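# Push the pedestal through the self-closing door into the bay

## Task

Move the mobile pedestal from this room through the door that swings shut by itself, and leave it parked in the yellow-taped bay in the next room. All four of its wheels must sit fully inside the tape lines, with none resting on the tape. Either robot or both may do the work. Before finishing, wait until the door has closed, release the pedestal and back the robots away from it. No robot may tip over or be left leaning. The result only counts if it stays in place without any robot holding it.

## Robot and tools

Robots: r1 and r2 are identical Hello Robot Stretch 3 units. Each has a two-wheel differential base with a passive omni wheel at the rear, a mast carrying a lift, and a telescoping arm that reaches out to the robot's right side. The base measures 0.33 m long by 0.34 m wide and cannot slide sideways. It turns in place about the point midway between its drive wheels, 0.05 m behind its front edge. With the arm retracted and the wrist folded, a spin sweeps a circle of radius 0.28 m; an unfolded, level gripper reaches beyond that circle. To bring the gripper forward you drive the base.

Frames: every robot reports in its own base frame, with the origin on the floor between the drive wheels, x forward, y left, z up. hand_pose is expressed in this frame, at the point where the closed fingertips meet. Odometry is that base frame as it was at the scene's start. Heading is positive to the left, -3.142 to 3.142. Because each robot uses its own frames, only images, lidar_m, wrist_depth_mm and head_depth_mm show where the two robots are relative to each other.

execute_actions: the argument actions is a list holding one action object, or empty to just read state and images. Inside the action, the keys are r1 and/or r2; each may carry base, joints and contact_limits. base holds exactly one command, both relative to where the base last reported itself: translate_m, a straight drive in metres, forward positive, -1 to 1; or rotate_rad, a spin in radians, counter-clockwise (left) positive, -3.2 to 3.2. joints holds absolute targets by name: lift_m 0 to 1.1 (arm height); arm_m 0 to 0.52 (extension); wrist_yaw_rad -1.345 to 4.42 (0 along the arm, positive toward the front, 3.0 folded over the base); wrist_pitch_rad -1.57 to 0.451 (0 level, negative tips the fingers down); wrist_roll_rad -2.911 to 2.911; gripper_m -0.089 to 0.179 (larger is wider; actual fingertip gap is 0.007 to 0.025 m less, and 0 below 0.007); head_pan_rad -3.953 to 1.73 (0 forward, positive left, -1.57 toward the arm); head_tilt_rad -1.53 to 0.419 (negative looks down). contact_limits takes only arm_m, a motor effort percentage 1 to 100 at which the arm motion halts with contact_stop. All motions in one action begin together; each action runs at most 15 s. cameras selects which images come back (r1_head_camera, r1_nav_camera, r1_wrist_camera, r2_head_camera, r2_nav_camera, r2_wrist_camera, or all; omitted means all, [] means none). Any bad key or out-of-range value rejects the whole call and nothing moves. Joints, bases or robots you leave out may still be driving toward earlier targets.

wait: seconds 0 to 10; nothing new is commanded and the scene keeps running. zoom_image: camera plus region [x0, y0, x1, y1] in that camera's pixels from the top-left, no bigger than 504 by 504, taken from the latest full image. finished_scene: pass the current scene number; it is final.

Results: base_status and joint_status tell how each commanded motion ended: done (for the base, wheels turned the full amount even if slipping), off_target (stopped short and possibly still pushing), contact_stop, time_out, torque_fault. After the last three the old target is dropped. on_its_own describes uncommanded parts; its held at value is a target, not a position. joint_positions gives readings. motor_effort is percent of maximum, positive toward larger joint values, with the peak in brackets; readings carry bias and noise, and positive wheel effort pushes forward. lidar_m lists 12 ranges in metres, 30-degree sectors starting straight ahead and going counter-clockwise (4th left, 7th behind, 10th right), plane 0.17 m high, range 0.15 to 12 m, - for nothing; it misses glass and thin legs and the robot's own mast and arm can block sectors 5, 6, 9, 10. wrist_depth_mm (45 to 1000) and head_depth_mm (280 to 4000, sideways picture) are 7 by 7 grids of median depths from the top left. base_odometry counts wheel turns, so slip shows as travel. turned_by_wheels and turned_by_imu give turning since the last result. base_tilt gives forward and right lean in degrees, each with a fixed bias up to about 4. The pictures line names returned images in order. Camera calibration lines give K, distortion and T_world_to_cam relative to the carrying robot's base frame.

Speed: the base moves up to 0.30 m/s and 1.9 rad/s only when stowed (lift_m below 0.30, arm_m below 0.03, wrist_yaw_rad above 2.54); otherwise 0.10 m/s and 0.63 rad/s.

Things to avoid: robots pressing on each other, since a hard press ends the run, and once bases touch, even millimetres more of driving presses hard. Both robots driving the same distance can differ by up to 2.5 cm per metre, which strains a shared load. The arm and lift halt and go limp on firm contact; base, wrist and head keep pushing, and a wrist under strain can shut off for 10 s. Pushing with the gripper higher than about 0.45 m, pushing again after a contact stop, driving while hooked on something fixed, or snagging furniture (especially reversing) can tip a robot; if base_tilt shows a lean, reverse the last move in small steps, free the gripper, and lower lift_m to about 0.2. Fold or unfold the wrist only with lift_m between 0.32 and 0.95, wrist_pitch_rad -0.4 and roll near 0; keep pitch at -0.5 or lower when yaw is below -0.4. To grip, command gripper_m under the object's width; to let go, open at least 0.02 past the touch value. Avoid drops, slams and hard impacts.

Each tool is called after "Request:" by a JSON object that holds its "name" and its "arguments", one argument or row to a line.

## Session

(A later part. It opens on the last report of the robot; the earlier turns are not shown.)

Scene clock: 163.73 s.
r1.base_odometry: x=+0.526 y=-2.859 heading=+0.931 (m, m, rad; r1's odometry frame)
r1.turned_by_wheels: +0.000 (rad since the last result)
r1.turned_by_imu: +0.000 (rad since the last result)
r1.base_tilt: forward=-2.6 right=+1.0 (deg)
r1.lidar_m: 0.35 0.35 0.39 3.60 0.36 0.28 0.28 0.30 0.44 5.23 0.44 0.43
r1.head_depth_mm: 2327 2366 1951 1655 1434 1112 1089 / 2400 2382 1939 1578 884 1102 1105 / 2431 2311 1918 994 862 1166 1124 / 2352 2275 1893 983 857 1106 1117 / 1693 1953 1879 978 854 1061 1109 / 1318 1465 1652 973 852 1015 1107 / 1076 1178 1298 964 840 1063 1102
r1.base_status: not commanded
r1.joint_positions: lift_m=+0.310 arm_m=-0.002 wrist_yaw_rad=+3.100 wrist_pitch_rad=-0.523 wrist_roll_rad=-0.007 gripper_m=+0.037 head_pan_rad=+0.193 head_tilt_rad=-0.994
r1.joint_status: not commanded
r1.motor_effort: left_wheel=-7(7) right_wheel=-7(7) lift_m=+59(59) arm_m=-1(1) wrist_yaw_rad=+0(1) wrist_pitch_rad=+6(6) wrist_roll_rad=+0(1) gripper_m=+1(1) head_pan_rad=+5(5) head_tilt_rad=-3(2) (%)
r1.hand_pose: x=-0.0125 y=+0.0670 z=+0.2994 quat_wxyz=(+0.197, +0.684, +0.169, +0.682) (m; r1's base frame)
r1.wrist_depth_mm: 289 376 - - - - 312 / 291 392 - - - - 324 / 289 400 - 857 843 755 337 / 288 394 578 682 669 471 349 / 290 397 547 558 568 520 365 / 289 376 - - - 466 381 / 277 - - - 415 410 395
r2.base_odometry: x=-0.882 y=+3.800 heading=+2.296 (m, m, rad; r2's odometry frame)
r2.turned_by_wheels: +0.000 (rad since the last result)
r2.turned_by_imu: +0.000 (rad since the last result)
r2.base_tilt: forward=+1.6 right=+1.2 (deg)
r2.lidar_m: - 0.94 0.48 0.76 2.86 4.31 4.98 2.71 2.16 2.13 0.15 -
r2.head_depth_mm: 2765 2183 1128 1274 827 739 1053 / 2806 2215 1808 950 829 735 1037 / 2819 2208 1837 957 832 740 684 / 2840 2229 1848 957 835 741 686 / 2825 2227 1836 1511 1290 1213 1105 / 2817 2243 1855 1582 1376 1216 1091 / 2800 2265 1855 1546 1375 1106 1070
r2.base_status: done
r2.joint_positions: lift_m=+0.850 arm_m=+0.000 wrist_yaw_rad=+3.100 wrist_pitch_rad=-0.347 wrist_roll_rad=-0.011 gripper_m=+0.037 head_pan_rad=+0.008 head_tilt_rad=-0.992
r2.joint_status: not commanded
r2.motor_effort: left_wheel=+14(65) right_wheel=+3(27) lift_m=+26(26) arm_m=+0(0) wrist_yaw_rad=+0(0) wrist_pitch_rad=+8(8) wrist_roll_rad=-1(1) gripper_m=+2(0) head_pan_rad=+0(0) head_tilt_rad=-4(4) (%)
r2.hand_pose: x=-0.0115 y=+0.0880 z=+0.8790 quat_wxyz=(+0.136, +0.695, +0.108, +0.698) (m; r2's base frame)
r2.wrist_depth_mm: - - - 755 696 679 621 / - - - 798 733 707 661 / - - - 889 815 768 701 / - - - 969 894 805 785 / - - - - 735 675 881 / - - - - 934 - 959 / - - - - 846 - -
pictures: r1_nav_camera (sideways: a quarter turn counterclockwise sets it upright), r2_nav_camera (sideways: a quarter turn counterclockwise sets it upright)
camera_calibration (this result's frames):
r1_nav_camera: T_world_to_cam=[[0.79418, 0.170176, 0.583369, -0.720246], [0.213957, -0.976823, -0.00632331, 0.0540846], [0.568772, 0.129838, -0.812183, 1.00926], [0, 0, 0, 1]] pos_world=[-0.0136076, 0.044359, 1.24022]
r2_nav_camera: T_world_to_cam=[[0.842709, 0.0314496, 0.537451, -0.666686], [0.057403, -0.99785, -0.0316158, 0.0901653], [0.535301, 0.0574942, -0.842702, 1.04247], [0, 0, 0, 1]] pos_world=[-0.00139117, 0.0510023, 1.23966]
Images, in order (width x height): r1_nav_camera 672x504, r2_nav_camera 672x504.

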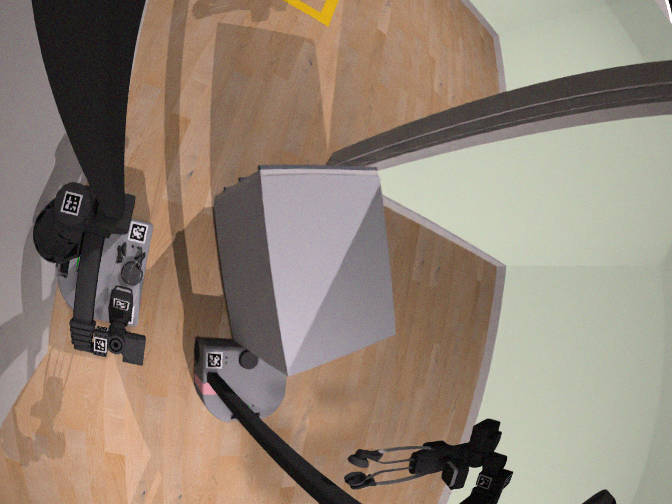

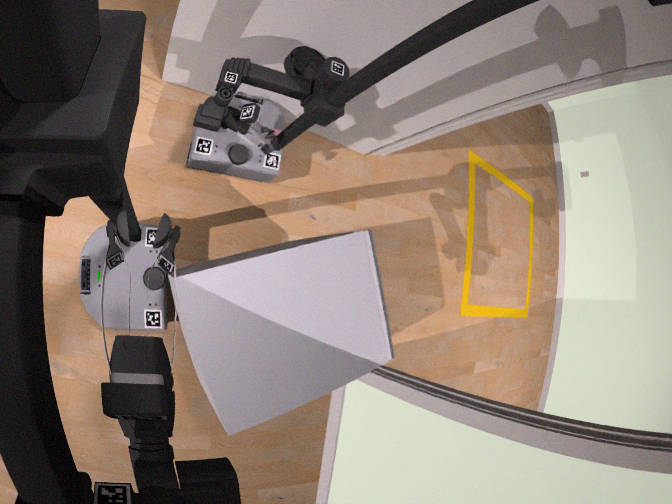

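Request:
{"name": "execute_actions", "arguments": {
  "actions": [
    {"r2":{"base":{"translate_m":-0.27}}}
  ],
  "cameras": []
}}

Request:
{"name": "execute_actions", "arguments": {
  "actions": [
    {"r2":{"base":{"rotate_rad":-1.0}}}
  ],
  "cameras": []
}}

Request:
{"name": "execute_actions", "arguments": {
  "actions": [
    {"r2":{"base":{"translate_m":0.33}}}
  ],
  "cameras": []
}}

Request:
{"name": "execute_actions", "arguments": {
  "actions": [
    {"r2":{"base":{"rotate_rad":1.27}}}
  ],
  "cameras": []
}}

Request:
{"name": "execute_actions", "arguments": {
  "actions": [
    {"r2":{"base":{"translate_m":0.36},"joints":{"head_pan_rad":-0.3}}}
  ],
  "cameras": ["r2_nav_camera"]
}}

Scene clock: 176.23 s.
r1.base_odometry: x=+0.526 y=-2.859 heading=+0.931 (m, m, rad; r1's odometry frame)
r1.turned_by_wheels: +0.000 (rad since the last result)
r1.turned_by_imu: +0.000 (rad since the last result)
r1.base_tilt: forward=-2.6 right=+1.0 (deg)
r1.lidar_m: 0.35 0.35 0.39 3.59 0.36 0.28 0.28 0.30 0.44 5.20 0.66 0.43
r1.head_depth_mm: 2302 2377 1945 1646 1444 1267 1136 / 2396 2359 1928 1582 884 1245 1131 / 2429 2333 1908 991 864 1164 1126 / 2344 2287 1908 988 857 1105 1119 / 1688 1944 1864 977 853 1061 1113 / 1324 1463 1657 973 846 1014 1106 / 1077 1177 1303 963 844 1060 1102
r1.base_status: not commanded
r1.joint_positions: lift_m=+0.310 arm_m=-0.002 wrist_yaw_rad=+3.100 wrist_pitch_rad=-0.523 wrist_roll_rad=-0.007 gripper_m=+0.037 head_pan_rad=+0.193 head_tilt_rad=-0.994
r1.joint_status: not commanded
r1.motor_effort: left_wheel=-7(7) right_wheel=-7(7) lift_m=+59(59) arm_m=-1(0) wrist_yaw_rad=+0(1) wrist_pitch_rad=+6(6) wrist_roll_rad=-1(0) gripper_m=+0(1) head_pan_rad=+4(5) head_tilt_rad=-3(2) (%)
r1.hand_pose: x=-0.0125 y=+0.0670 z=+0.2994 quat_wxyz=(+0.197, +0.684, +0.169, +0.682) (m; r1's base frame)
r1.wrist_depth_mm: 288 375 - - - - 309 / 290 397 - - - - 323 / 289 401 - 851 831 788 338 / 289 401 581 676 663 467 353 / 288 400 555 567 569 511 365 / 290 369 - - - 467 379 / 277 - - - 412 408 396
r2.base_odometry: x=-0.703 y=+3.598 heading=+2.296 (m, m, rad; r2's odometry frame)
r2.turned_by_wheels: +0.000 (rad since the last result)
r2.turned_by_imu: -0.001 (rad since the last result)
r2.base_tilt: forward=+1.5 right=+1.2 (deg)
r2.lidar_m: 0.32 0.66 0.81 0.81 2.89 4.37 4.71 2.67 2.13 2.10 1.42 0.36
r2.head_depth_mm: 2671 1182 1372 949 898 1202 1085 / 2727 2199 1110 951 876 1191 1089 / 2781 2201 1126 949 866 1175 1103 / 2800 2208 1123 960 866 1175 1107 / 2830 2252 1848 1509 1363 1220 1109 / 2793 2242 1847 1577 1345 1216 1092 / 2880 2250 1671 1535 1214 1208 1093
r2.base_status: done
r2.joint_positions: lift_m=+0.850 arm_m=+0.000 wrist_yaw_rad=+3.100 wrist_pitch_rad=-0.347 wrist_roll_rad=-0.011 gripper_m=+0.037 head_pan_rad=+0.008 head_tilt_rad=-0.992
r2.joint_status: not commanded
r2.motor_effort: left_wheel=+2(10) right_wheel=-2(6) lift_m=+26(26) arm_m=+0(0) wrist_yaw_rad=+0(1) wrist_pitch_rad=+8(8) wrist_roll_rad=+0(0) gripper_m=-1(1) head_pan_rad=+0(1) head_tilt_rad=-4(4) (%)
r2.hand_pose: x=-0.0115 y=+0.0880 z=+0.8790 quat_wxyz=(+0.136, +0.695, +0.108, +0.698) (m; r2's base frame)
r2.wrist_depth_mm: - - - - - 698 648 / - - - - - 754 710 / - - - - 891 810 771 / - - - - 1000 924 810 / - - - - - 956 727 / - - - - - 737 814 / - - - - - 859 929
pictures: none
No camera images: the call's "cameras" was empty. Leave "cameras" out to get every camera's image.

Scene clock: 178.80 s.
r1.base_odometry: x=+0.526 y=-2.859 heading=+0.931 (m, m, rad; r1's odometry frame)
r1.turned_by_wheels: +0.000 (rad since the last result)
r1.turned_by_imu: +0.000 (rad since the last result)
r1.base_tilt: forward=-2.6 right=+1.0 (deg)
r1.lidar_m: 0.35 0.35 0.39 3.60 0.36 0.28 0.28 0.30 0.44 5.21 0.54 0.43
r1.head_depth_mm: 2296 2369 1953 1656 1432 1268 1125 / 2388 2367 1940 1588 881 1237 1131 / 2455 2322 1921 994 867 1168 1122 / 2336 2290 1898 987 858 1109 1122 / 1695 1946 1886 982 852 1060 1114 / 1313 1472 1656 970 847 1007 1105 / 1077 1179 1293 966 841 1064 1101
r1.base_status: not commanded
r1.joint_positions: lift_m=+0.310 arm_m=-0.002 wrist_yaw_rad=+3.100 wrist_pitch_rad=-0.523 wrist_roll_rad=-0.007 gripper_m=+0.037 head_pan_rad=+0.193 head_tilt_rad=-0.994
r1.joint_status: not commanded
r1.motor_effort: left_wheel=-7(7) right_wheel=-8(7) lift_m=+59(59) arm_m=+0(1) wrist_yaw_rad=+0(0) wrist_pitch_rad=+6(6) wrist_roll_rad=-1(1) gripper_m=+1(1) head_pan_rad=+5(5) head_tilt_rad=-4(3) (%)
r1.hand_pose: x=-0.0125 y=+0.0670 z=+0.2994 quat_wxyz=(+0.197, +0.684, +0.169, +0.682) (m; r1's base frame)
r1.wrist_depth_mm: 290 373 - - - - 311 / 288 397 - - - - 324 / 288 395 - 828 827 752 338 / 289 395 578 682 670 469 351 / 289 395 557 560 564 513 365 / 288 373 - - - 461 381 / 278 - - - 410 405 393
r2.base_odometry: x=-0.703 y=+3.598 heading=+1.296 (m, m, rad; r2's odometry frame)
r2.turned_by_wheels: -1.000 (rad since the last result)
r2.turned_by_imu: -0.990 (rad since the last result)
r2.base_tilt: forward=+1.6 right=+1.2 (deg)
r2.lidar_m: 1.37 0.35 0.32 0.66 0.81 2.67 2.95 4.65 4.72 2.57 2.11 2.10
r2.head_depth_mm: 1990 2128 1804 1565 1359 1199 1087 / 2023 2207 1814 1563 1360 1210 1084 / 1717 2059 1843 1565 1367 1215 1096 / 1525 1816 1821 1578 1368 1218 1108 / 1360 1575 1758 1562 1175 1197 1111 / 1226 1391 1616 963 871 959 1091 / 1112 1262 1443 969 841 772 1096
r2.base_status: done
r2.joint_positions: lift_m=+0.850 arm_m=+0.000 wrist_yaw_rad=+3.100 wrist_pitch_rad=-0.347 wrist_roll_rad=-0.011 gripper_m=+0.037 head_pan_rad=+0.008 head_tilt_rad=-0.992
r2.joint_status: not commanded
r2.motor_effort: left_wheel=+3(9) right_wheel=-4(6) lift_m=+26(26) arm_m=-1(1) wrist_yaw_rad=+1(1) wrist_pitch_rad=+9(9) wrist_roll_rad=+0(0) gripper_m=+0(0) head_pan_rad=+0(0) head_tilt_rad=-4(4) (%)
r2.hand_pose: x=-0.0115 y=+0.0880 z=+0.8790 quat_wxyz=(+0.136, +0.695, +0.108, +0.698) (m; r2's base frame)
r2.wrist_depth_mm: 627 695 - - - - - / - 717 - - - - - / - 758 - - - - - / - 840 926 - - 924 - / - 977 - - 792 729 735 / - - - - 659 608 619 / - - - - 989 519 523
pictures: none
No camera images: the call's "cameras" was empty. Leave "cameras" out to get every camera's image.

Scene clock: 183.40 s.
r1.base_odometry: x=+0.526 y=-2.859 heading=+0.931 (m, m, rad; r1's odometry frame)
r1.turned_by_wheels: +0.000 (rad since the last result)
r1.turned_by_imu: +0.000 (rad since the last result)
r1.base_tilt: forward=-2.6 right=+1.0 (deg)
r1.lidar_m: 0.35 0.35 0.39 3.60 0.36 0.28 0.28 0.30 0.44 5.22 3.54 0.43
r1.head_depth_mm: 2316 2376 1963 1647 1213 1209 1140 / 2371 2325 1938 1575 886 1224 1129 / 2427 2336 1906 994 865 1167 1122 / 2365 2298 1909 984 858 1111 1114 / 1697 1943 1892 976 846 1058 1114 / 1319 1465 1654 968 848 1011 1100 / 1079 1178 1297 967 843 1056 1102
r1.base_status: not commanded
r1.joint_positions: lift_m=+0.310 arm_m=-0.002 wrist_yaw_rad=+3.100 wrist_pitch_rad=-0.523 wrist_roll_rad=-0.007 gripper_m=+0.037 head_pan_rad=+0.193 head_tilt_rad=-0.994
r1.joint_status: not commanded
r1.motor_effort: left_wheel=-7(7) right_wheel=-7(7) lift_m=+59(59) arm_m=-1(1) wrist_yaw_rad=-1(0) wrist_pitch_rad=+6(6) wrist_roll_rad=-1(0) gripper_m=+0(2) head_pan_rad=+5(4) head_tilt_rad=-3(2) (%)
r1.hand_pose: x=-0.0125 y=+0.0670 z=+0.2994 quat_wxyz=(+0.197, +0.684, +0.169, +0.682) (m; r1's base frame)
r1.wrist_depth_mm: 288 372 - - - - 312 / 288 394 - - - - 324 / 289 396 - 852 820 771 339 / 288 400 583 668 658 474 348 / 291 399 548 550 569 510 365 / 290 374 - - - 461 383 / 278 - - - 411 413 394
r2.base_odometry: x=-0.613 y=+3.916 heading=+1.297 (m, m, rad; r2's odometry frame)
r2.turned_by_wheels: +0.000 (rad since the last result)
r2.turned_by_imu: +0.000 (rad since the last result)
r2.base_tilt: forward=+1.5 right=+1.2 (deg)
r2.lidar_m: 1.11 0.24 0.21 0.21 0.25 1.05 3.24 4.95 4.44 2.27 1.86 1.85
r2.head_depth_mm: 1738 1990 1810 1556 1352 1200 1077 / 1636 2013 1821 1555 1354 1209 1084 / 1408 1713 1850 1554 1360 1212 1104 / 1230 1459 1735 1565 1368 1215 1101 / 1095 1266 1515 1577 1363 1217 1092 / 993 1128 1310 1507 1375 754 779 / 895 1013 1152 1356 1380 745 668
r2.base_status: done
r2.joint_positions: lift_m=+0.850 arm_m=+0.000 wrist_yaw_rad=+3.100 wrist_pitch_rad=-0.347 wrist_roll_rad=-0.011 gripper_m=+0.037 head_pan_rad=+0.008 head_tilt_rad=-0.992
r2.joint_status: not commanded
r2.motor_effort: left_wheel=+4(9) right_wheel=-4(4) lift_m=+26(26) arm_m=+0(0) wrist_yaw_rad=+0(1) wrist_pitch_rad=+9(8) wrist_roll_rad=+0(0) gripper_m=-3(1) head_pan_rad=+0(0) head_tilt_rad=-4(4) (%)
r2.hand_pose: x=-0.0115 y=+0.0880 z=+0.8790 quat_wxyz=(+0.136, +0.695, +0.108, +0.698) (m; r2's base frame)
r2.wrist_depth_mm: 767 883 - - - - - / 804 948 - - - - 728 / 846 983 - - - - 745 / 909 923 - - 916 - 794 / 958 - - 713 764 951 798 / - - - 603 621 966 906 / - - - 520 518 - 933
pictures: none
No camera images: the call's "cameras" was empty. Leave "cameras" out to get every camera's image.

Scene clock: 186.47 s.
r1.base_odometry: x=+0.526 y=-2.859 heading=+0.931 (m, m, rad; r1's odometry frame)
r1.turned_by_wheels: +0.000 (rad since the last result)
r1.turned_by_imu: +0.000 (rad since the last result)
r1.base_tilt: forward=-2.6 right=+1.0 (deg)
r1.lidar_m: 0.35 0.35 0.39 3.60 0.36 0.28 0.28 0.30 0.44 5.21 3.54 0.43
r1.head_depth_mm: 2315 2388 1948 1650 1259 1272 1142 / 2371 2365 1940 1390 886 1241 1129 / 2435 2338 1915 996 865 1165 1126 / 2365 2305 1892 989 858 1112 1118 / 1688 1941 1891 979 850 1061 1117 / 1321 1462 1651 971 847 1016 1106 / 1076 1183 1306 968 842 1067 1102
r1.base_status: not commanded
r1.joint_positions: lift_m=+0.310 arm_m=-0.002 wrist_yaw_rad=+3.100 wrist_pitch_rad=-0.523 wrist_roll_rad=-0.007 gripper_m=+0.037 head_pan_rad=+0.193 head_tilt_rad=-0.994
r1.joint_status: not commanded
r1.motor_effort: left_wheel=-7(7) right_wheel=-7(7) lift_m=+59(59) arm_m=-1(1) wrist_yaw_rad=+0(0) wrist_pitch_rad=+6(6) wrist_roll_rad=-1(0) gripper_m=+1(0) head_pan_rad=+4(4) head_tilt_rad=-2(3) (%)
r1.hand_pose: x=-0.0125 y=+0.0670 z=+0.2994 quat_wxyz=(+0.197, +0.684, +0.169, +0.682) (m; r1's base frame)
r1.wrist_depth_mm: 288 373 - - - - 313 / 291 393 - - - - 324 / 287 394 - 843 826 776 335 / 287 399 585 674 655 474 353 / 289 396 556 560 570 513 366 / 289 374 - - - 466 379 / 275 - - - 415 405 396
r2.base_odometry: x=-0.613 y=+3.916 heading=+2.566 (m, m, rad; r2's odometry frame)
r2.turned_by_wheels: +1.270 (rad since the last result)
r2.turned_by_imu: +1.257 (rad since the last result)
r2.base_tilt: forward=+1.6 right=+1.2 (deg)
r2.lidar_m: 0.21 0.22 0.30 2.96 3.71 4.90 3.06 2.00 1.84 1.50 0.99 0.22
r2.head_depth_mm: 2720 2201 1095 1330 1349 1201 1082 / 2775 2170 1826 1465 1289 1155 1084 / 2786 2207 1833 954 833 777 1102 / 2798 2207 1840 960 833 780 1107 / 2829 2226 1844 958 841 783 1111 / 2858 2247 1842 1485 838 781 1091 / 2855 2102 1609 1575 1334 1225 1095
r2.base_status: done
r2.joint_positions: lift_m=+0.850 arm_m=+0.000 wrist_yaw_rad=+3.100 wrist_pitch_rad=-0.347 wrist_roll_rad=-0.011 gripper_m=+0.037 head_pan_rad=+0.008 head_tilt_rad=-0.992
r2.joint_status: not commanded
r2.motor_effort: left_wheel=-3(9) right_wheel=+1(4) lift_m=+26(26) arm_m=+0(1) wrist_yaw_rad=+1(0) wrist_pitch_rad=+8(8) wrist_roll_rad=+0(0) gripper_m=+1(1) head_pan_rad=+0(0) head_tilt_rad=-4(3) (%)
r2.hand_pose: x=-0.0115 y=+0.0880 z=+0.8790 quat_wxyz=(+0.136, +0.695, +0.108, +0.698) (m; r2's base frame)
r2.wrist_depth_mm: - - - - - 866 795 / - - - - - 930 841 / - - - - - - 892 / - - - - - - 804 / - - - - - - - / - - - - - - - / - - - - - 964 -
pictures: none
No camera images: the call's "cameras" was empty. Leave "cameras" out to get every camera's image.

Scene clock: 191.03 s.
r1.base_odometry: x=+0.526 y=-2.859 heading=+0.931 (m, m, rad; r1's odometry frame)
r1.turned_by_wheels: +0.000 (rad since the last result)
r1.turned_by_imu: +0.000 (rad since the last result)
r1.base_tilt: forward=-2.6 right=+1.0 (deg)
r1.lidar_m: 0.38 0.38 0.43 3.60 0.36 0.28 0.28 0.30 0.44 5.23 3.55 2.68
r1.head_depth_mm: 445 454 595 1647 1442 1269 1135 / 623 2226 1800 779 1294 1263 1132 / 645 2190 1876 1629 1193 1231 1122 / 2251 2298 1891 1027 890 1201 1115 / 1688 1955 1876 973 870 1170 1114 / 1313 1465 1601 971 853 1118 1109 / 1082 1178 1262 964 841 1078 1103
r1.base_status: not commanded
r1.joint_positions: lift_m=+0.310 arm_m=-0.002 wrist_yaw_rad=+3.100 wrist_pitch_rad=-0.523 wrist_roll_rad=-0.007 gripper_m=+0.037 head_pan_rad=+0.193 head_tilt_rad=-0.994
r1.joint_status: not commanded
r1.motor_effort: left_wheel=-7(7) right_wheel=-8(7) lift_m=+59(59) arm_m=-1(1) wrist_yaw_rad=+0(1) wrist_pitch_rad=+6(6) wrist_roll_rad=+0(1) gripper_m=+1(1) head_pan_rad=+5(5) head_tilt_rad=-4(3) (%)
r1.hand_pose: x=-0.0125 y=+0.0670 z=+0.2994 quat_wxyz=(+0.197, +0.684, +0.169, +0.682) (m; r1's base frame)
r1.wrist_depth_mm: 288 373 - - - 437 340 / 287 394 - - - 454 351 / 291 399 - 846 788 479 361 / 287 400 574 688 645 507 380 / 289 400 545 558 570 528 392 / 290 375 - - - 467 416 / 277 - - - 415 409 402
r2.base_odometry: x=-0.915 y=+4.112 heading=+2.566 (m, m, rad; r2's odometry frame)
r2.turned_by_wheels: -0.001 (rad since the last result)
r2.turned_by_imu: -0.003 (rad since the last result)
r2.base_tilt: forward=+1.5 right=+1.3 (deg)
r2.lidar_m: - - 0.15 0.20 3.51 5.24 3.30 2.16 1.98 0.20 0.15 -
r2.head_depth_mm: 498 567 692 896 1252 1204 1081 / 2791 2140 770 929 1268 1192 1051 / 2788 2208 1833 1570 848 738 685 / 2834 2216 1850 955 837 739 673 / 2819 2212 1836 968 836 741 667 / 2838 2244 1847 1576 843 743 665 / 2857 2233 1857 1591 859 770 1051
r2.base_status: translate_m off_target (by the wheels' count: +0.3599 of +0.3600)
r2.joint_positions: lift_m=+0.850 arm_m=+0.000 wrist_yaw_rad=+3.100 wrist_pitch_rad=-0.347 wrist_roll_rad=-0.011 gripper_m=+0.037 head_pan_rad=-0.294 head_tilt_rad=-0.993
r2.joint_status: all done
r2.on_its_own: right_wheel is at rest, and its effort (+21) is outside its rest range (-18 to +18)
r2.motor_effort: left_wheel=+4(100) right_wheel=+21(46) lift_m=+26(26) arm_m=-1(1) wrist_yaw_rad=+0(3) wrist_pitch_rad=+8(9) wrist_roll_rad=+0(0) gripper_m=+1(0) head_pan_rad=-2(19) head_tilt_rad=-3(3) (%)
r2.hand_pose: x=-0.0117 y=+0.0880 z=+0.8790 quat_wxyz=(+0.136, +0.695, +0.109, +0.698) (m; r2's base frame)
r2.wrist_depth_mm: - - - 952 857 750 683 / - - - - 886 767 737 / - - - - 978 854 769 / - - - - 898 871 805 / - - - - - 981 879 / - - - - 934 - 947 / - - - - 949 - -
pictures: r2_nav_camera (sideways: a quarter turn counterclockwise sets it upright)
camera_calibration (this result's frames):
r2_nav_camera: T_world_to_cam=[[0.814334, -0.221266, 0.536564, -0.665357], [-0.242591, -0.969612, -0.0316676, 0.0920626], [0.527265, -0.104378, -0.843265, 1.04325], [0, 0, 0, 1]] pos_world=[0.014085, 0.0509364, 1.23966]
Images, in order (width x height): r2_nav_camera 672x504.

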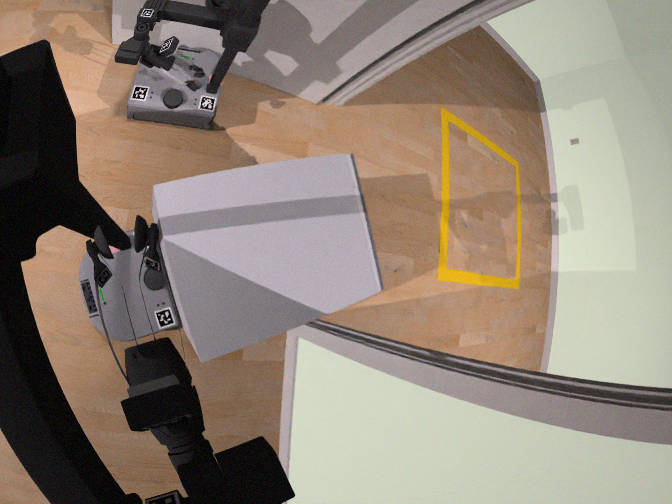

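Request:
{"name": "execute_actions", "arguments": {
  "actions": [
    {"r2":{"base":{"translate_m":0.5}}}
  ],
  "cameras": []
}}

Request:
{"name": "execute_actions", "arguments": {
  "actions": [
    {"r2":{"base":{"translate_m":0.8}}}
  ],
  "cameras": ["r2_nav_camera"]
}}

Scene clock: 202.23 s.
r1.base_odometry: x=+0.526 y=-2.859 heading=+0.931 (m, m, rad; r1's odometry frame)
r1.turned_by_wheels: +0.000 (rad since the last result)
r1.turned_by_imu: +0.001 (rad since the last result)
r1.base_tilt: forward=-2.5 right=+1.1 (deg)
r1.lidar_m: 2.08 0.67 0.51 0.82 0.36 0.28 0.28 0.30 0.44 5.20 3.52 2.68
r1.head_depth_mm: 2306 2376 1971 1663 1447 1270 1135 / 2359 2355 1930 1639 1423 1264 1130 / 2455 2323 1922 1629 1418 1253 1125 / 2360 2302 1913 1610 1399 1247 1118 / 1690 1971 1874 1593 1392 1243 1112 / 1317 1468 1643 1588 1217 1189 1111 / 462 1181 1293 1471 1213 1168 1108
r1.base_status: not commanded
r1.joint_positions: lift_m=+0.310 arm_m=-0.002 wrist_yaw_rad=+3.100 wrist_pitch_rad=-0.523 wrist_roll_rad=-0.007 gripper_m=+0.037 head_pan_rad=+0.193 head_tilt_rad=-0.994
r1.joint_status: not commanded
r1.motor_effort: left_wheel=-7(7) right_wheel=-7(7) lift_m=+59(59) arm_m=+0(1) wrist_yaw_rad=-1(1) wrist_pitch_rad=+6(6) wrist_roll_rad=+0(0) gripper_m=-1(1) head_pan_rad=+5(6) head_tilt_rad=-3(4) (%)
r1.hand_pose: x=-0.0125 y=+0.0670 z=+0.2994 quat_wxyz=(+0.197, +0.684, +0.169, +0.682) (m; r1's base frame)
r1.wrist_depth_mm: 287 375 - - 720 531 420 / 289 400 - - 777 578 567 / 290 394 - 859 791 545 472 / 290 400 575 680 660 574 433 / 289 399 564 560 562 539 462 / 288 374 - - - 470 460 / 278 - - - 416 407 401
r2.base_odometry: x=-1.334 y=+4.384 heading=+2.565 (m, m, rad; r2's odometry frame)
r2.turned_by_wheels: -0.001 (rad since the last result)
r2.turned_by_imu: -0.001 (rad since the last result)
r2.base_tilt: forward=+1.6 right=+1.3 (deg)
r2.lidar_m: - - 0.69 0.62 0.62 5.70 3.60 2.36 0.93 0.20 0.15 -
r2.head_depth_mm: 2611 2185 1819 1542 1360 1187 997 / 2633 2207 1812 1548 882 738 1041 / 2713 2193 1837 952 834 739 682 / 2691 2195 1848 957 834 738 674 / 2691 2207 1846 961 838 743 667 / 2748 2249 1849 1575 840 770 1050 / 2726 2241 1851 1584 1385 1227 1095
r2.base_status: translate_m off_target (by the wheels' count: +0.4999 of +0.5000)
r2.joint_positions: lift_m=+0.850 arm_m=+0.000 wrist_yaw_rad=+3.100 wrist_pitch_rad=-0.347 wrist_roll_rad=-0.011 gripper_m=+0.037 head_pan_rad=-0.294 head_tilt_rad=-0.993
r2.joint_status: not commanded
r2.on_its_own: right_wheel is at rest, and its effort (+25) is outside its rest range (-18 to +18)
r2.motor_effort: left_wheel=+0(35) right_wheel=+25(33) lift_m=+26(26) arm_m=+0(1) wrist_yaw_rad=+0(0) wrist_pitch_rad=+9(8) wrist_roll_rad=+0(0) gripper_m=-1(0) head_pan_rad=-2(2) head_tilt_rad=-4(3) (%)
r2.hand_pose: x=-0.0117 y=+0.0880 z=+0.8790 quat_wxyz=(+0.136, +0.695, +0.109, +0.698) (m; r2's base frame)
r2.wrist_depth_mm: - - - 741 661 577 562 / - - - 780 711 615 607 / - - - 844 748 704 - / - - 913 952 810 755 - / - - - - 872 846 - / - - - - 938 961 - / - - - - - - -
pictures: none
No camera images: the call's "cameras" was empty. Leave "cameras" out to get every camera's image.

Scene clock: 211.37 s.
r1.base_odometry: x=+0.526 y=-2.859 heading=+0.931 (m, m, rad; r1's odometry frame)
r1.turned_by_wheels: +0.000 (rad since the last result)
r1.turned_by_imu: +0.001 (rad since the last result)
r1.base_tilt: forward=-2.6 right=+1.0 (deg)
r1.lidar_m: 2.08 0.97 1.42 1.13 0.36 0.28 0.28 0.30 0.44 5.21 3.56 2.67
r1.head_depth_mm: 2333 2385 1942 1656 1426 1272 1136 / 2380 2335 1951 1648 1428 1262 1131 / 2454 2342 1912 1630 1414 1254 1119 / 2362 2286 1896 1621 1406 1249 1115 / 1688 1954 1875 1596 1393 1237 1116 / 1317 1466 1649 1593 1389 1227 1101 / 1078 1181 1290 1487 1384 1224 1105
r1.base_status: not commanded
r1.joint_positions: lift_m=+0.310 arm_m=-0.002 wrist_yaw_rad=+3.100 wrist_pitch_rad=-0.523 wrist_roll_rad=-0.007 gripper_m=+0.037 head_pan_rad=+0.193 head_tilt_rad=-0.994
r1.joint_status: not commanded
r1.motor_effort: left_wheel=-7(7) right_wheel=-8(7) lift_m=+59(59) arm_m=-1(1) wrist_yaw_rad=-1(1) wrist_pitch_rad=+6(6) wrist_roll_rad=-1(1) gripper_m=+1(0) head_pan_rad=+5(5) head_tilt_rad=-2(1) (%)
r1.hand_pose: x=-0.0125 y=+0.0670 z=+0.2994 quat_wxyz=(+0.197, +0.684, +0.169, +0.682) (m; r1's base frame)
r1.wrist_depth_mm: 288 372 - - - - - / 289 392 - - - - 963 / 288 401 - 854 827 808 785 / 289 398 579 683 667 641 627 / 289 396 548 554 568 532 529 / 286 375 - - - 474 458 / 276 - - - 417 405 402
r2.base_odometry: x=-2.004 y=+4.821 heading=+2.564 (m, m, rad; r2's odometry frame)
r2.turned_by_wheels: -0.001 (rad since the last result)
r2.turned_by_imu: -0.006 (rad since the last result)
r2.base_tilt: forward=+1.5 right=+1.2 (deg)
r2.lidar_m: - 2.50 2.30 0.84 0.74 1.02 4.13 0.78 1.30 0.20 0.15 -
r2.head_depth_mm: 2077 2169 1813 1555 842 735 1067 / 2080 2177 1822 952 833 737 1037 / 2126 2209 1837 950 836 740 686 / 2122 2208 1842 955 836 740 673 / 2176 2196 1842 964 853 1158 1082 / 2173 2233 1845 1586 1371 1218 1094 / 2216 2263 1867 1581 1374 1229 1093
r2.base_status: translate_m off_target (by the wheels' count: +0.7999 of +0.8000)
r2.joint_positions: lift_m=+0.850 arm_m=+0.000 wrist_yaw_rad=+3.100 wrist_pitch_rad=-0.346 wrist_roll_rad=-0.011 gripper_m=+0.037 head_pan_rad=-0.294 head_tilt_rad=-0.993
r2.joint_status: not commanded
r2.on_its_own: right_wheel is at rest, and its effort (+24) is outside its rest range (-18 to +18)
r2.motor_effort: left_wheel=+1(25) right_wheel=+24(43) lift_m=+26(26) arm_m=-1(1) wrist_yaw_rad=+0(1) wrist_pitch_rad=+9(9) wrist_roll_rad=-1(0) gripper_m=+1(1) head_pan_rad=-2(2) head_tilt_rad=-4(3) (%)
r2.hand_pose: x=-0.0117 y=+0.0880 z=+0.8790 quat_wxyz=(+0.136, +0.695, +0.109, +0.698) (m; r2's base frame)
r2.wrist_depth_mm: 648 588 - - - - - / 759 633 - - - - - / 880 723 - - - - - / - 831 777 - - - - / - 940 859 - - - - / - - 982 - - - - / - - - - - - -
pictures: r2_nav_camera (sideways: a quarter turn counterclockwise sets it upright)
camera_calibration (this result's frames):
r2_nav_camera: T_world_to_cam=[[0.814343, -0.22127, 0.53655, -0.665339], [-0.242593, -0.969611, -0.0316684, 0.0920636], [0.527252, -0.104374, -0.843274, 1.04327], [0, 0, 0, 1]] pos_world=[0.014084, 0.0509367, 1.23966]
Images, in order (width x height): r2_nav_camera 672x504.

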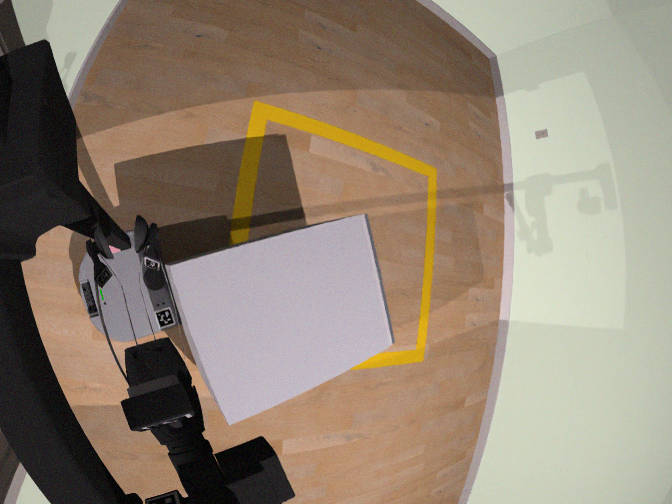

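Request:
{"name": "execute_actions", "arguments": {
  "actions": [
    {"r1":{"base":{"translate_m":1.0}},"r2":{"base":{"translate_m":0.48}}}
  ],
  "cameras": []
}}

Request:
{"name": "execute_actions", "arguments": {
  "actions": [
    {"r1":{"base":{"translate_m":0.3}},"r2":{"base":{"translate_m":-0.4}}}
  ],
  "cameras": ["r2_nav_camera"]
}}

Scene clock: 225.97 s.
r1.base_odometry: x=+1.123 y=-2.057 heading=+0.931 (m, m, rad; r1's odometry frame)
r1.turned_by_wheels: +0.000 (rad since the last result)
r1.turned_by_imu: +0.008 (rad since the last result)
r1.base_tilt: forward=-2.6 right=+1.1 (deg)
r1.lidar_m: 1.62 0.78 0.60 0.59 0.61 0.77 3.02 3.37 4.82 5.19 2.17 1.66
r1.head_depth_mm: 1403 1622 1855 1656 1442 1266 1141 / 1443 1676 1884 1636 1428 1251 1130 / 1491 1727 1918 1628 1419 1249 1127 / 1532 1806 1906 1618 1411 1243 1121 / 1486 1715 1816 1605 1396 1236 1111 / 1178 1307 1490 1541 1383 1237 1103 / 966 1056 1167 1293 1339 1218 1103
r1.base_status: done
r1.joint_positions: lift_m=+0.310 arm_m=-0.002 wrist_yaw_rad=+3.100 wrist_pitch_rad=-0.523 wrist_roll_rad=-0.007 gripper_m=+0.037 head_pan_rad=+0.193 head_tilt_rad=-0.994
r1.joint_status: not commanded
r1.motor_effort: left_wheel=-1(9) right_wheel=+0(5) lift_m=+59(59) arm_m=-1(1) wrist_yaw_rad=+0(0) wrist_pitch_rad=+6(6) wrist_roll_rad=+0(1) gripper_m=+1(2) head_pan_rad=+4(5) head_tilt_rad=-2(2) (%)
r1.hand_pose: x=-0.0125 y=+0.0670 z=+0.2994 quat_wxyz=(+0.197, +0.684, +0.169, +0.682) (m; r1's base frame)
r1.wrist_depth_mm: 499 482 - 580 567 560 560 / 556 532 - 628 627 616 612 / 632 605 - 699 692 671 674 / 683 676 643 673 660 645 628 / 601 581 566 562 567 544 536 / 503 512 - - - 471 459 / 440 - - - 412 405 403
r2.base_odometry: x=-2.406 y=+5.083 heading=+2.564 (m, m, rad; r2's odometry frame)
r2.turned_by_wheels: -0.001 (rad since the last result)
r2.turned_by_imu: -0.007 (rad since the last result)
r2.base_tilt: forward=+1.5 right=+1.2 (deg)
r2.lidar_m: 0.16 2.33 2.12 1.59 1.04 0.97 1.08 1.22 2.41 0.20 0.15 -
r2.head_depth_mm: 1663 1976 1815 1549 827 735 1063 / 1688 1981 1815 952 830 737 1042 / 1702 2029 1819 956 836 743 684 / 1712 2060 1854 956 834 751 1053 / 1742 2031 1835 1539 1345 1213 1091 / 1758 2045 1828 1585 1385 1224 1099 / 1764 2055 1870 1577 1374 1223 1096
r2.base_status: translate_m off_target (by the wheels' count: +0.4799 of +0.4800)
r2.joint_positions: lift_m=+0.850 arm_m=+0.000 wrist_yaw_rad=+3.100 wrist_pitch_rad=-0.346 wrist_roll_rad=-0.011 gripper_m=+0.037 head_pan_rad=-0.294 head_tilt_rad=-0.993
r2.joint_status: not commanded
r2.on_its_own: right_wheel is at rest, and its effort (+24) is outside its rest range (-18 to +18)
r2.motor_effort: left_wheel=+0(17) right_wheel=+24(42) lift_m=+26(26) arm_m=-1(1) wrist_yaw_rad=-1(0) wrist_pitch_rad=+9(9) wrist_roll_rad=+0(0) gripper_m=+1(1) head_pan_rad=-2(2) head_tilt_rad=-3(3) (%)
r2.hand_pose: x=-0.0117 y=+0.0880 z=+0.8790 quat_wxyz=(+0.136, +0.695, +0.109, +0.698) (m; r2's base frame)
r2.wrist_depth_mm: 761 950 - - - - - / 800 - - - - - - / 822 - - - - - - / 872 - - - - - - / 899 - - - - - - / 996 - - - - - - / - - - - - - -
pictures: none
No camera images: the call's "cameras" was empty. Leave "cameras" out to get every camera's image.

Scene clock: 231.27 s.
r1.base_odometry: x=+1.302 y=-1.816 heading=+0.931 (m, m, rad; r1's odometry frame)
r1.turned_by_wheels: +0.000 (rad since the last result)
r1.turned_by_imu: +0.002 (rad since the last result)
r1.base_tilt: forward=-2.6 right=+1.1 (deg)
r1.lidar_m: 1.32 0.76 0.58 0.57 0.60 0.86 2.95 3.67 5.34 4.20 1.77 1.35
r1.head_depth_mm: 1133 1307 1544 1662 1431 1272 1141 / 1167 1352 1608 1635 1418 1261 1131 / 1200 1406 1673 1621 1421 1254 1123 / 1240 1444 1755 1616 1409 1248 1116 / 1276 1491 1750 1606 1403 1237 1117 / 1132 1264 1421 1534 1385 1231 1114 / 932 1018 1120 1250 1332 1226 1106
r1.base_status: done
r1.joint_positions: lift_m=+0.310 arm_m=-0.002 wrist_yaw_rad=+3.100 wrist_pitch_rad=-0.523 wrist_roll_rad=-0.007 gripper_m=+0.037 head_pan_rad=+0.193 head_tilt_rad=-0.994
r1.joint_status: not commanded
r1.motor_effort: left_wheel=-1(4) right_wheel=+1(4) lift_m=+59(59) arm_m=-1(1) wrist_yaw_rad=-1(1) wrist_pitch_rad=+6(6) wrist_roll_rad=+0(0) gripper_m=+0(1) head_pan_rad=+5(4) head_tilt_rad=-3(4) (%)
r1.hand_pose: x=-0.0125 y=+0.0670 z=+0.2994 quat_wxyz=(+0.197, +0.684, +0.169, +0.682) (m; r1's base frame)
r1.wrist_depth_mm: 567 562 - 547 551 546 538 / 618 628 - 611 599 595 593 / 697 685 - 681 658 659 655 / 730 702 686 670 659 639 634 / 592 574 571 555 563 539 527 / 505 503 - - - 465 460 / 439 - - - 410 405 406
r2.base_odometry: x=-2.071 y=+4.864 heading=+2.564 (m, m, rad; r2's odometry frame)
r2.turned_by_wheels: +0.000 (rad since the last result)
r2.turned_by_imu: -0.001 (rad since the last result)
r2.base_tilt: forward=+1.6 right=+1.3 (deg)
r2.lidar_m: 0.45 2.47 2.27 0.98 0.72 0.66 0.66 0.82 1.47 2.52 2.45 0.47
r2.head_depth_mm: 1994 2184 1815 1543 1363 1208 1079 / 2028 2184 1805 974 1297 1210 1084 / 2039 2224 1116 952 1160 1209 1101 / 2064 2216 1118 954 1068 1206 1103 / 2084 2219 1119 1005 1320 1217 1087 / 2106 2198 1866 1579 1382 1221 1095 / 2121 2228 1873 1600 1388 1223 1095
r2.base_status: done
r2.joint_positions: lift_m=+0.850 arm_m=+0.000 wrist_yaw_rad=+3.100 wrist_pitch_rad=-0.346 wrist_roll_rad=-0.011 gripper_m=+0.037 head_pan_rad=-0.294 head_tilt_rad=-0.993
r2.joint_status: not commanded
r2.motor_effort: left_wheel=+1(7) right_wheel=-2(20) lift_m=+26(26) arm_m=-1(1) wrist_yaw_rad=+0(0) wrist_pitch_rad=+9(9) wrist_roll_rad=+0(0) gripper_m=+0(0) head_pan_rad=-2(2) head_tilt_rad=-3(3) (%)
r2.hand_pose: x=-0.0117 y=+0.0880 z=+0.8790 quat_wxyz=(+0.136, +0.695, +0.109, +0.698) (m; r2's base frame)
r2.wrist_depth_mm: 544 596 - - - - - / 560 638 - - - - - / 584 691 - - - - - / 585 747 821 - - - - / 627 802 885 - - - - / 643 814 959 - - - - / 659 858 - - - - -
pictures: r2_nav_camera (sideways: a quarter turn counterclockwise sets it upright)
camera_calibration (this result's frames):
r2_nav_camera: T_world_to_cam=[[0.814343, -0.22127, 0.53655, -0.665339], [-0.242593, -0.969611, -0.0316684, 0.0920636], [0.527252, -0.104374, -0.843274, 1.04327], [0, 0, 0, 1]] pos_world=[0.0140841, 0.0509367, 1.23966]
Images, in order (width x height): r2_nav_camera 672x504.

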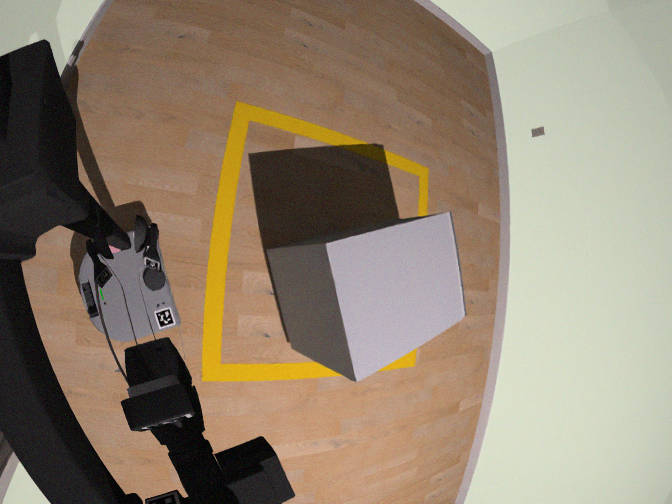

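Request:
{"name": "finished_scene", "arguments": {
  "scene": 2
}}

The scene is finished: the task was done.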